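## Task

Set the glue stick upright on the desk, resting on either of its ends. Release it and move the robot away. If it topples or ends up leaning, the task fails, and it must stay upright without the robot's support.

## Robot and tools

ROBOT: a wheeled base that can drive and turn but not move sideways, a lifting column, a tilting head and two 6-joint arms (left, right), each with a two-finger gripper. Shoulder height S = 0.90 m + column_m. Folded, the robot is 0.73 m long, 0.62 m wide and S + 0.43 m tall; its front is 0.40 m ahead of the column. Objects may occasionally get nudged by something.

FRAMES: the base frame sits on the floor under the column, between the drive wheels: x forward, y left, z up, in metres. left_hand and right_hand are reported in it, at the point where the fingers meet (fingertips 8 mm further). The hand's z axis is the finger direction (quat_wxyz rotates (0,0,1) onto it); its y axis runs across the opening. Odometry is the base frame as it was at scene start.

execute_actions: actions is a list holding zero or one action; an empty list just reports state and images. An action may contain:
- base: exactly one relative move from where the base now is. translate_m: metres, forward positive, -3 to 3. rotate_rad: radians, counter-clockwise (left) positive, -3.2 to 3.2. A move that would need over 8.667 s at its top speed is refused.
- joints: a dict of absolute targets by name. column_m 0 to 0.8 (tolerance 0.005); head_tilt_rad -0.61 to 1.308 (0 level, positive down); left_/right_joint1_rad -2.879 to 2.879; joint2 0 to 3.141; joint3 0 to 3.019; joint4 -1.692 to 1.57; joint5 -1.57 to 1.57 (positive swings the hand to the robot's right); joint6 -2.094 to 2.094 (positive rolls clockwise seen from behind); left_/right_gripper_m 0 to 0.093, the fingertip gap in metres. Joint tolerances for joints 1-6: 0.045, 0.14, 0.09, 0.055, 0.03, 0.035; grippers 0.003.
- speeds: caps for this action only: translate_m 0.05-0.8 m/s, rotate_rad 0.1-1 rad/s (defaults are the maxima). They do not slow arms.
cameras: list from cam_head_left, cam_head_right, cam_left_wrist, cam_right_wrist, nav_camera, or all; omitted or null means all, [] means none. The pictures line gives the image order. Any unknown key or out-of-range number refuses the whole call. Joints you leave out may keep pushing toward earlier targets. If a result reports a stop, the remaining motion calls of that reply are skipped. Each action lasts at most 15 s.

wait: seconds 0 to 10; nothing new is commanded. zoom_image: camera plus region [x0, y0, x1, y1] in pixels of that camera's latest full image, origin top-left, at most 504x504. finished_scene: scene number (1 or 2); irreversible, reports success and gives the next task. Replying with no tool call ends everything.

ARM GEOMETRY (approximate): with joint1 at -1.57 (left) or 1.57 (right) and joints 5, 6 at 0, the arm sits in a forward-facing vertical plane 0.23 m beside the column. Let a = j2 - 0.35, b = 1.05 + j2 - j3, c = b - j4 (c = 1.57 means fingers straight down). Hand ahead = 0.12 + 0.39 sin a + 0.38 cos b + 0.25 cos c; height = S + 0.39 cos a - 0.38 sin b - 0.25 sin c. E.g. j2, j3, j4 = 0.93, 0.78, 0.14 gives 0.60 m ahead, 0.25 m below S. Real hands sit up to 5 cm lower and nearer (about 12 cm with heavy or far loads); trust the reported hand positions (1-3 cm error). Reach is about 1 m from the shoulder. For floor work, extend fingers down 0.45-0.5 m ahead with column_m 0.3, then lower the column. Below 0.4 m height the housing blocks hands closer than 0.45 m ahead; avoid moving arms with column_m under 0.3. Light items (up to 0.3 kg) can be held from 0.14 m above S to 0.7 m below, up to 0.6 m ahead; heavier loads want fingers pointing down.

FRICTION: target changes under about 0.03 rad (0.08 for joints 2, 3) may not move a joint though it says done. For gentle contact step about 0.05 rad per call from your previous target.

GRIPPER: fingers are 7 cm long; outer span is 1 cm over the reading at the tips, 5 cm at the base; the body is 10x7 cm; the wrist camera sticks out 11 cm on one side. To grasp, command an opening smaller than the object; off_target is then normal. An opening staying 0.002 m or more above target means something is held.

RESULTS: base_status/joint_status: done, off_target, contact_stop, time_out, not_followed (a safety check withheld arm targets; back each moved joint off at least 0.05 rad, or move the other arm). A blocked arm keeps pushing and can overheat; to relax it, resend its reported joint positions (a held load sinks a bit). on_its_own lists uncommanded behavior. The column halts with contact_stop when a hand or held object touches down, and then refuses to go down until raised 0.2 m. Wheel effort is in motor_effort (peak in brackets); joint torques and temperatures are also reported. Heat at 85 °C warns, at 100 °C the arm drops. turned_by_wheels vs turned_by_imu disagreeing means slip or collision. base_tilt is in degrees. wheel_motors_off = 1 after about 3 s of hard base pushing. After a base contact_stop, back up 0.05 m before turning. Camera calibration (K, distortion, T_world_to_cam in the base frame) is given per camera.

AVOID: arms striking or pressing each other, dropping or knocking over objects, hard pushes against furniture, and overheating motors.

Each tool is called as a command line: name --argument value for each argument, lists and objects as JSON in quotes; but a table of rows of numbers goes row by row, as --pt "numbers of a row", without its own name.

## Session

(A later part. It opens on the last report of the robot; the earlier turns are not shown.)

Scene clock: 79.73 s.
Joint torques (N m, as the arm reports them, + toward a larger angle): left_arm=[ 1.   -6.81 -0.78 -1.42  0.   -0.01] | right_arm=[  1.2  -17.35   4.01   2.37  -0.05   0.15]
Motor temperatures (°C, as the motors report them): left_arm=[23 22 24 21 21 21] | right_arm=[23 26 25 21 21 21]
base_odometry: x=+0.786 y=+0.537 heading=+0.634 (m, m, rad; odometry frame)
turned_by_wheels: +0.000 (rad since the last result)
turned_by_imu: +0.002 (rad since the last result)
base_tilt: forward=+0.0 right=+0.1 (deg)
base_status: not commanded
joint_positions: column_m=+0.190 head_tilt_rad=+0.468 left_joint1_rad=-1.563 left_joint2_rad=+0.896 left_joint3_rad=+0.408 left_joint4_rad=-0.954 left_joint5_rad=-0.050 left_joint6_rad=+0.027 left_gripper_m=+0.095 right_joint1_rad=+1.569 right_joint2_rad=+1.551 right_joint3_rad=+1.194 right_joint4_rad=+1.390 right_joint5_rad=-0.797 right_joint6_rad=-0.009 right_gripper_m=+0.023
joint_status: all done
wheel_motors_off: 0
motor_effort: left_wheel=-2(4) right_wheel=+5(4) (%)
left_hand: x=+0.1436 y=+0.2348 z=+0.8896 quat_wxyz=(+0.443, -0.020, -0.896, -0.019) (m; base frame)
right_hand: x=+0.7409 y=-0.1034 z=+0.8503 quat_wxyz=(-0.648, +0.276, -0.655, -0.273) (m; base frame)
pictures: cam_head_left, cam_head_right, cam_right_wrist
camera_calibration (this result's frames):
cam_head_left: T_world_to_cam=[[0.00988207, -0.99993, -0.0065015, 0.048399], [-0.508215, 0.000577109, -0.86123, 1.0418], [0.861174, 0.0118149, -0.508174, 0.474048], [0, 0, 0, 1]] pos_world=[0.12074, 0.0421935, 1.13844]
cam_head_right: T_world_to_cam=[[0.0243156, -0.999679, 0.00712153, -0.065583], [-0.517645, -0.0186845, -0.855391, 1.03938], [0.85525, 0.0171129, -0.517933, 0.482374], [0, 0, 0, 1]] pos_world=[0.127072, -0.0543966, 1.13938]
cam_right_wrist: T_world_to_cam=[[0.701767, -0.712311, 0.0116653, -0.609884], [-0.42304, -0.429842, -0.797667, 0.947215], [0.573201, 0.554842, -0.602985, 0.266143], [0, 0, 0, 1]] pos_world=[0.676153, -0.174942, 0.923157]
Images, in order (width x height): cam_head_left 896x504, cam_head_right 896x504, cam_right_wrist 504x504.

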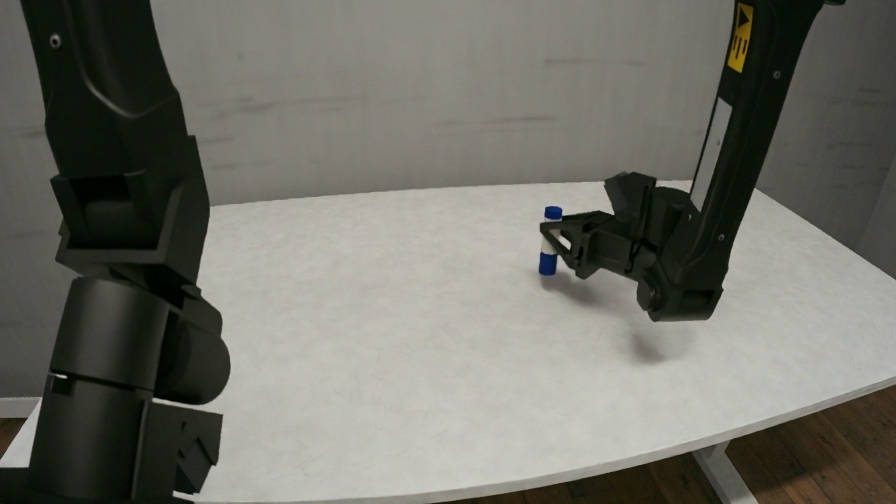

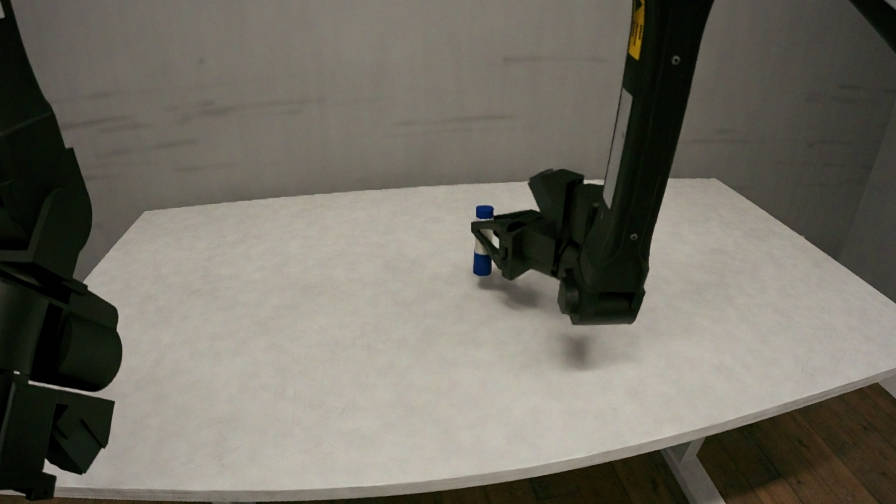

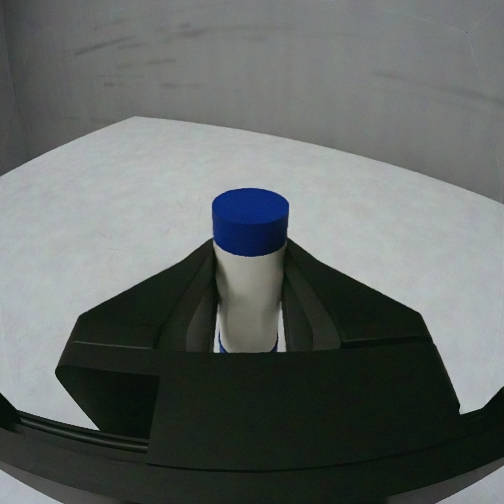

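execute_actions --actions '[{"joints":{"column_m":0.175}}]' --cameras '["cam_head_left","cam_head_right"]'

zoom_image --camera "cam_head_right" --region '[440, 190, 560, 310]'

Scene clock: 87.27 s.
Joint torques (N m, as the arm reports them, + toward a larger angle): left_arm=[ 1.09 -6.56 -0.85 -1.41  0.   -0.02] | right_arm=[  1.13 -17.47   4.19   2.57  -0.08   0.07]
Motor temperatures (°C, as the motors report them): left_arm=[23 22 24 21 21 21] | right_arm=[23 26 25 21 21 21]
base_odometry: x=+0.786 y=+0.537 heading=+0.634 (m, m, rad; odometry frame)
turned_by_wheels: +0.000 (rad since the last result)
turned_by_imu: +0.001 (rad since the last result)
base_tilt: forward=-0.1 right=+0.1 (deg)
base_status: not commanded
joint_positions: column_m=+0.175 head_tilt_rad=+0.468 left_joint1_rad=-1.563 left_joint2_rad=+0.896 left_joint3_rad=+0.408 left_joint4_rad=-0.954 left_joint5_rad=-0.050 left_joint6_rad=+0.027 left_gripper_m=+0.095 right_joint1_rad=+1.569 right_joint2_rad=+1.551 right_joint3_rad=+1.194 right_joint4_rad=+1.390 right_joint5_rad=-0.797 right_joint6_rad=-0.009 right_gripper_m=+0.023
joint_status: all done
wheel_motors_off: 0
motor_effort: left_wheel=-3(3) right_wheel=+1(2) (%)
left_hand: x=+0.1436 y=+0.2348 z=+0.8746 quat_wxyz=(+0.443, -0.020, -0.896, -0.019) (m; base frame)
right_hand: x=+0.7409 y=-0.1034 z=+0.8353 quat_wxyz=(-0.648, +0.276, -0.655, -0.273) (m; base frame)
pictures: cam_head_left, cam_head_right
camera_calibration (this result's frames):
cam_head_left: T_world_to_cam=[[0.00988213, -0.99993, -0.00650141, 0.0483014], [-0.508207, 0.000577109, -0.861235, 1.02889], [0.861178, 0.0118149, -0.508166, 0.466419], [0, 0, 0, 1]] pos_world=[0.12074, 0.0421935, 1.12345]
cam_head_right: T_world_to_cam=[[0.0243155, -0.999679, 0.00712174, -0.0654765], [-0.517638, -0.0186845, -0.855396, 1.02655], [0.855254, 0.0171129, -0.517926, 0.474599], [0, 0, 0, 1]] pos_world=[0.127073, -0.0543966, 1.12438]
Images, in order (width x height): cam_head_left 896x504, cam_head_right 896x504.

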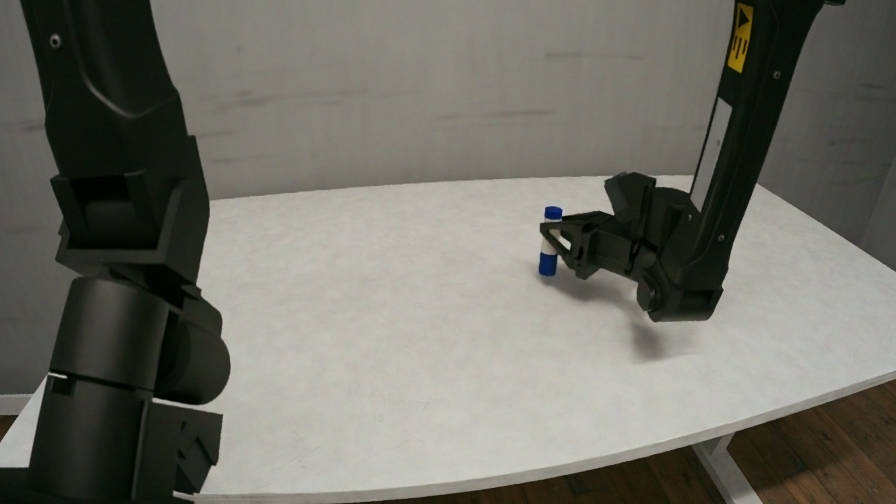

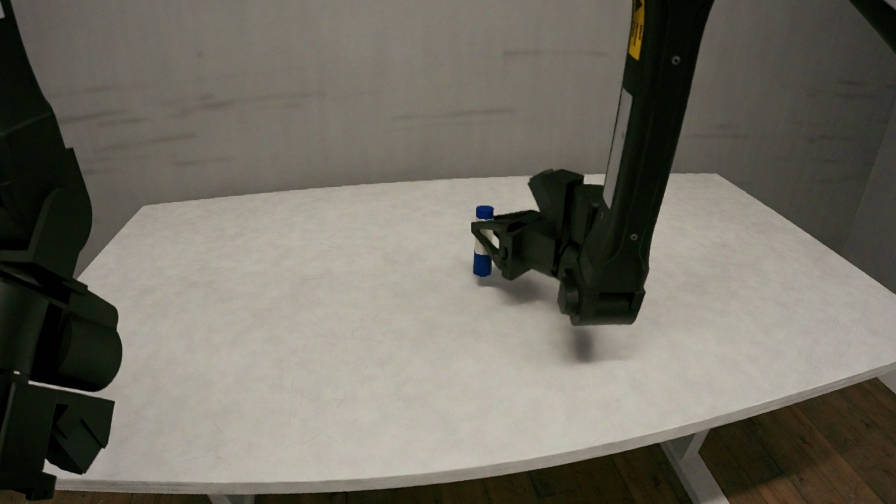

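Region (440, 190, 560, 310) of cam_head_right's 896x504 image, scaled by 4.200, with more detail than that image has.

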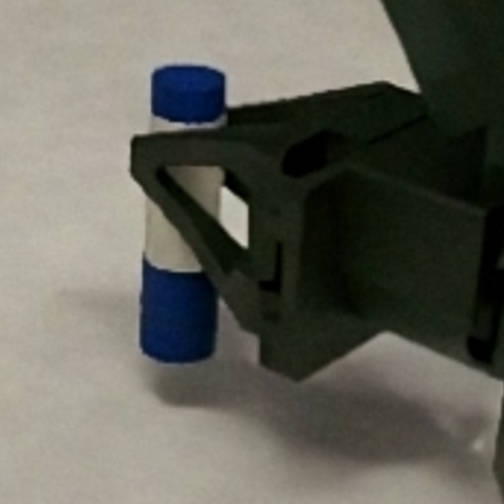

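execute_actions --actions '[{"joints":{"column_m":0.153}}]' --cameras '["cam_head_right"]'

zoom_image --camera "cam_head_right" --region '[440, 190, 560, 310]'

Scene clock: 90.00 s.
Joint torques (N m, as the arm reports them, + toward a larger angle): left_arm=[ 1.03 -6.76 -0.89 -1.41  0.   -0.01] | right_arm=[  1.39 -17.88   4.08   2.64  -0.04   0.05]
Motor temperatures (°C, as the motors report them): left_arm=[23 22 24 21 21 21] | right_arm=[23 27 25 21 21 21]
base_odometry: x=+0.786 y=+0.537 heading=+0.634 (m, m, rad; odometry frame)
turned_by_wheels: +0.000 (rad since the last result)
turned_by_imu: +0.001 (rad since the last result)
base_tilt: forward=-0.1 right=+0.0 (deg)
base_status: not commanded
joint_positions: column_m=+0.153 head_tilt_rad=+0.468 left_joint1_rad=-1.563 left_joint2_rad=+0.896 left_joint3_rad=+0.408 left_joint4_rad=-0.954 left_joint5_rad=-0.050 left_joint6_rad=+0.027 left_gripper_m=+0.095 right_joint1_rad=+1.569 right_joint2_rad=+1.551 right_joint3_rad=+1.194 right_joint4_rad=+1.390 right_joint5_rad=-0.797 right_joint6_rad=-0.009 right_gripper_m=+0.023
joint_status: all done
wheel_motors_off: 0
motor_effort: left_wheel=-3(2) right_wheel=+2(3) (%)
left_hand: x=+0.1436 y=+0.2348 z=+0.8526 quat_wxyz=(+0.443, -0.020, -0.896, -0.019) (m; base frame)
right_hand: x=+0.7409 y=-0.1034 z=+0.8133 quat_wxyz=(-0.648, +0.276, -0.655, -0.273) (m; base frame)
pictures: cam_head_right
camera_calibration (this result's frames):
cam_head_right: T_world_to_cam=[[0.0243155, -0.999679, 0.0071219, -0.06532], [-0.517632, -0.0186845, -0.855399, 1.00774], [0.855258, 0.0171129, -0.51792, 0.463196], [0, 0, 0, 1]] pos_world=[0.127073, -0.0543966, 1.10238]
Images, in order (width x height): cam_head_right 896x504.

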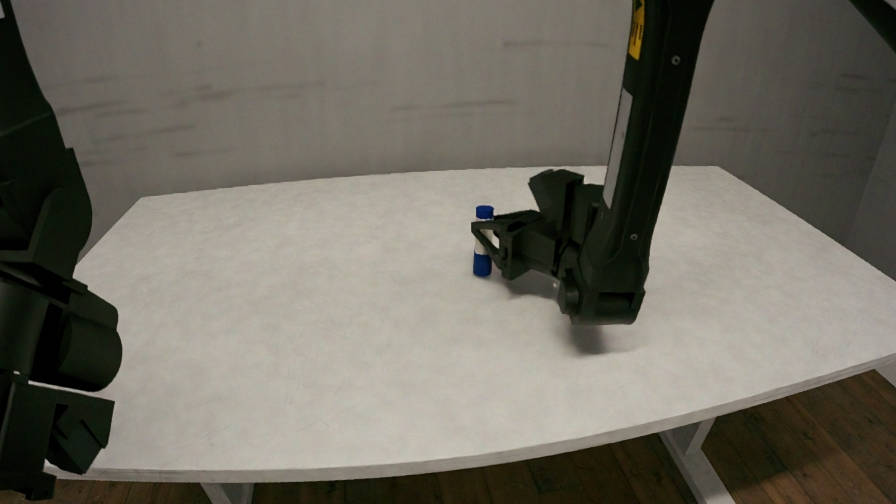

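Region (440, 190, 560, 310) of cam_head_right's 896x504 image, scaled by 4.200, with more detail than that image has.

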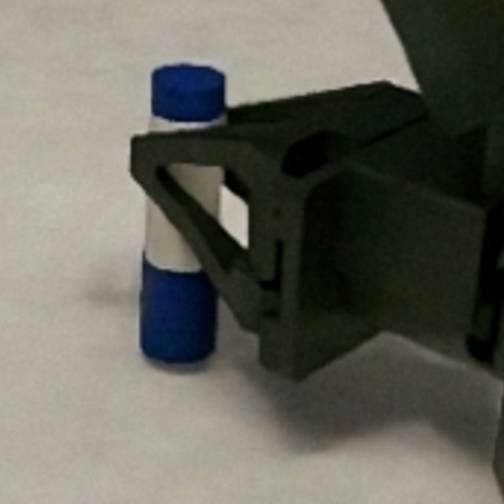

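execute_actions --actions '[{"joints":{"column_m":0.146}}]' --cameras '["cam_head_right"]'

zoom_image --camera "cam_head_right" --region '[440, 190, 560, 310]'

Scene clock: 92.30 s.
Joint torques (N m, as the arm reports them, + toward a larger angle): left_arm=[ 0.99 -6.75 -0.81 -1.41  0.   -0.01] | right_arm=[  0.9  -17.81   3.85   2.27   0.     0.12]
Motor temperatures (°C, as the motors report them): left_arm=[23 22 24 21 21 21] | right_arm=[23 27 25 21 21 21]
base_odometry: x=+0.786 y=+0.537 heading=+0.634 (m, m, rad; odometry frame)
turned_by_wheels: +0.000 (rad since the last result)
turned_by_imu: +0.001 (rad since the last result)
base_tilt: forward=+0.0 right=+0.2 (deg)
base_status: not commanded
joint_positions: column_m=+0.146 head_tilt_rad=+0.468 left_joint1_rad=-1.563 left_joint2_rad=+0.896 left_joint3_rad=+0.408 left_joint4_rad=-0.954 left_joint5_rad=-0.050 left_joint6_rad=+0.027 left_gripper_m=+0.095 right_joint1_rad=+1.569 right_joint2_rad=+1.550 right_joint3_rad=+1.194 right_joint4_rad=+1.391 right_joint5_rad=-0.798 right_joint6_rad=-0.009 right_gripper_m=+0.023
joint_status: all done
wheel_motors_off: 0
motor_effort: left_wheel=-3(3) right_wheel=+2(3) (%)
left_hand: x=+0.1436 y=+0.2348 z=+0.8456 quat_wxyz=(+0.443, -0.020, -0.896, -0.019) (m; base frame)
right_hand: x=+0.7412 y=-0.1032 z=+0.8072 quat_wxyz=(-0.649, +0.276, -0.654, -0.273) (m; base frame)
pictures: cam_head_right
camera_calibration (this result's frames):
cam_head_right: T_world_to_cam=[[0.0243154, -0.999679, 0.00712202, -0.0652702], [-0.517628, -0.0186845, -0.855402, 1.00175], [0.85526, 0.0171129, -0.517916, 0.459562], [0, 0, 0, 1]] pos_world=[0.127073, -0.0543966, 1.09537]
Images, in order (width x height): cam_head_right 896x504.

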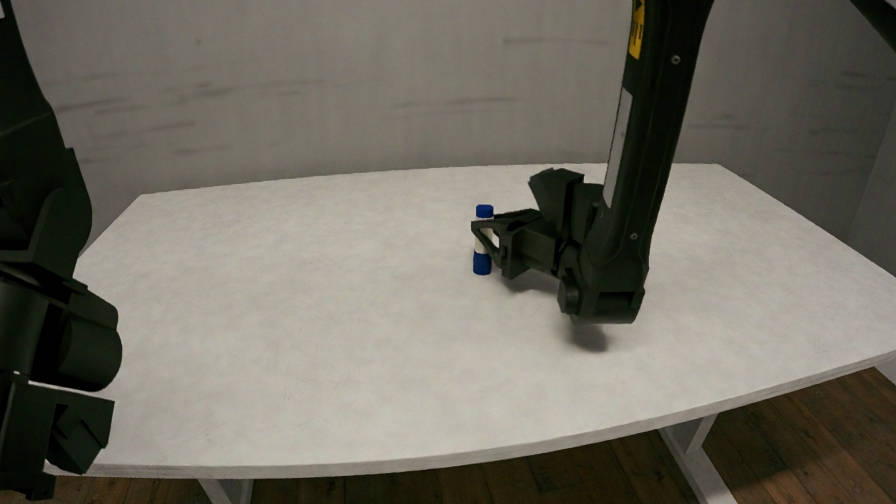

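Region (440, 190, 560, 310) of cam_head_right's 896x504 image, scaled by 4.200, with more detail than that image has.

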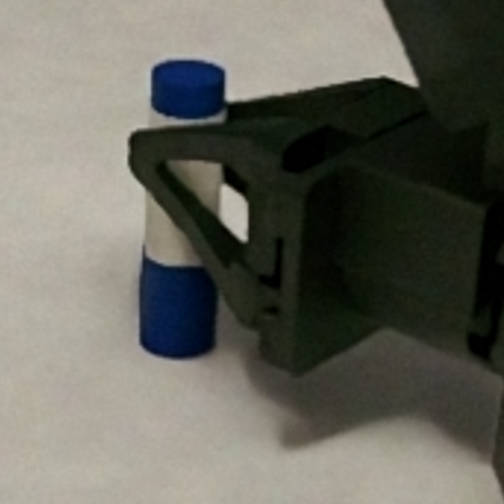

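The stick has touched down, so I'm releasing it.

execute_actions --actions '[{"joints":{"right_gripper_m":0.09}}]' --cameras '["cam_head_right","cam_right_wrist"]'

Scene clock: 97.80 s.
Joint torques (N m, as the arm reports them, + toward a larger angle): left_arm=[ 1.02 -6.77 -0.86 -1.43  0.   -0.01] | right_arm=[  0.83 -17.07   4.12   2.38   0.03   0.08]
Motor temperatures (°C, as the motors report them): left_arm=[23 22 24 21 21 21] | right_arm=[23 27 25 21 21 21]
base_odometry: x=+0.786 y=+0.537 heading=+0.634 (m, m, rad; odometry frame)
turned_by_wheels: +0.000 (rad since the last result)
turned_by_imu: +0.001 (rad since the last result)
base_tilt: forward=-0.2 right=+0.3 (deg)
base_status: not commanded
joint_positions: column_m=+0.146 head_tilt_rad=+0.468 left_joint1_rad=-1.563 left_joint2_rad=+0.896 left_joint3_rad=+0.408 left_joint4_rad=-0.954 left_joint5_rad=-0.050 left_joint6_rad=+0.027 left_gripper_m=+0.095 right_joint1_rad=+1.569 right_joint2_rad=+1.550 right_joint3_rad=+1.194 right_joint4_rad=+1.391 right_joint5_rad=-0.798 right_joint6_rad=-0.009 right_gripper_m=+0.090
joint_status: all done
wheel_motors_off: 0
motor_effort: left_wheel=-3(2) right_wheel=+0(2) (%)
left_hand: x=+0.1436 y=+0.2348 z=+0.8456 quat_wxyz=(+0.443, -0.020, -0.896, -0.019) (m; base frame)
right_hand: x=+0.7412 y=-0.1032 z=+0.8072 quat_wxyz=(-0.649, +0.276, -0.654, -0.273) (m; base frame)
pictures: cam_head_right, cam_right_wrist
camera_calibration (this result's frames):
cam_head_right: T_world_to_cam=[[0.0243154, -0.999679, 0.00712203, -0.0652702], [-0.517628, -0.0186845, -0.855402, 1.00175], [0.85526, 0.0171129, -0.517916, 0.459562], [0, 0, 0, 1]] pos_world=[0.127073, -0.0543966, 1.09537]
cam_right_wrist: T_world_to_cam=[[0.702546, -0.711505, 0.0137984, -0.611736], [-0.420111, -0.430316, -0.798958, 0.911908], [0.5744, 0.555508, -0.601228, 0.237683], [0, 0, 0, 1]] pos_world=[0.67635, -0.174879, 0.879919]
Images, in order (width x height): cam_head_right 896x504, cam_right_wrist 504x504.

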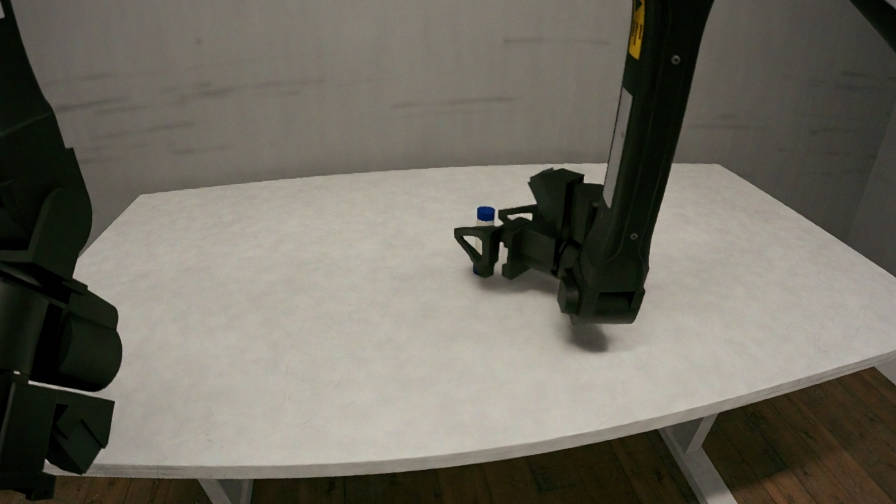

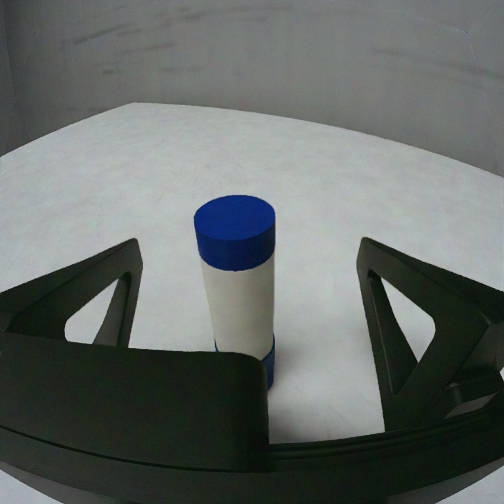

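execute_actions --actions '[{"joints":{"column_m":0.20}}]' --cameras '[]'

execute_actions --actions '[{"base":{"translate_m":-0.45},"joints":{"column_m":0.30}}]' --cameras '["cam_head_right"]'

Scene clock: 102.10 s.
Joint torques (N m, as the arm reports them, + toward a larger angle): left_arm=[ 1.02 -6.68 -0.83 -1.4   0.   -0.01] | right_arm=[  1.98 -16.8    3.93   2.67  -0.01   0.11]
Motor temperatures (°C, as the motors report them): left_arm=[23 22 24 21 21 21] | right_arm=[23 27 25 21 21 21]
base_odometry: x=+0.786 y=+0.537 heading=+0.634 (m, m, rad; odometry frame)
turned_by_wheels: +0.000 (rad since the last result)
turned_by_imu: +0.002 (rad since the last result)
base_tilt: forward=-0.3 right=+0.1 (deg)
base_status: not commanded
joint_positions: column_m=+0.200 head_tilt_rad=+0.468 left_joint1_rad=-1.563 left_joint2_rad=+0.896 left_joint3_rad=+0.408 left_joint4_rad=-0.954 left_joint5_rad=-0.050 left_joint6_rad=+0.027 left_gripper_m=+0.095 right_joint1_rad=+1.569 right_joint2_rad=+1.550 right_joint3_rad=+1.194 right_joint4_rad=+1.391 right_joint5_rad=-0.798 right_joint6_rad=-0.009 right_gripper_m=+0.090
joint_status: all done
wheel_motors_off: 0
motor_effort: left_wheel=-3(3) right_wheel=+3(4) (%)
left_hand: x=+0.1436 y=+0.2348 z=+0.8995 quat_wxyz=(+0.443, -0.020, -0.896, -0.019) (m; base frame)
right_hand: x=+0.7412 y=-0.1032 z=+0.8611 quat_wxyz=(-0.649, +0.276, -0.654, -0.273) (m; base frame)
pictures: none
No camera images: the call's "cameras" was empty. Leave "cameras" out to get every camera's image.

Scene clock: 104.47 s.
Joint torques (N m, as the arm reports them, + toward a larger angle): left_arm=[ 1.03 -6.74 -0.92 -1.44  0.   -0.01] | right_arm=[  0.42 -17.13   3.7    2.48  -0.01   0.06]
Motor temperatures (°C, as the motors report them): left_arm=[23 22 24 21 21 21] | right_arm=[23 27 25 21 21 21]
base_odometry: x=+0.423 y=+0.271 heading=+0.634 (m, m, rad; odometry frame)
turned_by_wheels: +0.001 (rad since the last result)
turned_by_imu: +0.003 (rad since the last result)
base_tilt: forward=-0.2 right=+0.1 (deg)
base_status: done
joint_positions: column_m=+0.300 head_tilt_rad=+0.468 left_joint1_rad=-1.563 left_joint2_rad=+0.896 left_joint3_rad=+0.407 left_joint4_rad=-0.954 left_joint5_rad=-0.050 left_joint6_rad=+0.027 left_gripper_m=+0.095 right_joint1_rad=+1.569 right_joint2_rad=+1.549 right_joint3_rad=+1.198 right_joint4_rad=+1.391 right_joint5_rad=-0.798 right_joint6_rad=-0.009 right_gripper_m=+0.090
joint_status: all done
wheel_motors_off: 0
motor_effort: left_wheel=+0(43) right_wheel=-1(39) (%)
left_hand: x=+0.1430 y=+0.2348 z=+0.9997 quat_wxyz=(+0.444, -0.020, -0.896, -0.019) (m; base frame)
right_hand: x=+0.7425 y=-0.1032 z=+0.9623 quat_wxyz=(-0.650, +0.277, -0.653, -0.272) (m; base frame)
pictures: cam_head_right
camera_calibration (this result's frames):
cam_head_right: T_world_to_cam=[[0.0243153, -0.999679, 0.0071225, -0.066367], [-0.517611, -0.0186845, -0.855412, 1.13342], [0.85527, 0.0171129, -0.517899, 0.539255], [0, 0, 0, 1]] pos_world=[0.127074, -0.0543966, 1.24929]
Images, in order (width x height): cam_head_right 896x504.

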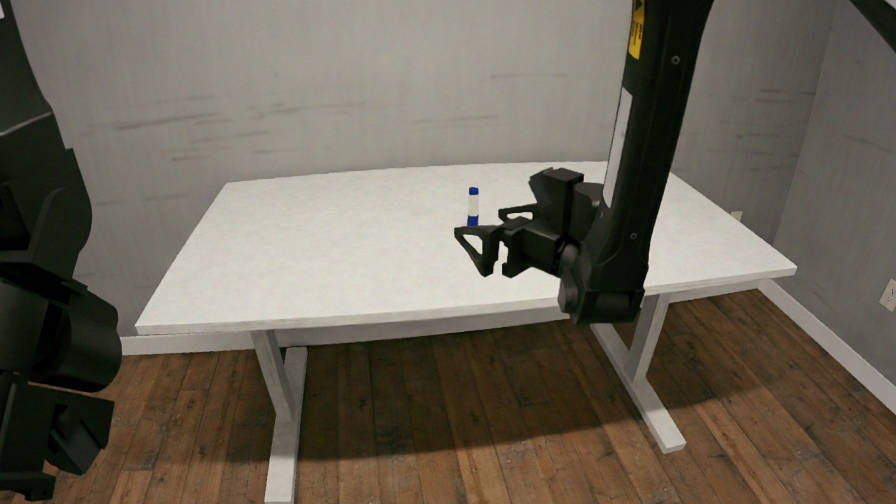

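finished_scene --scene 1

The scene is finished: the task was done.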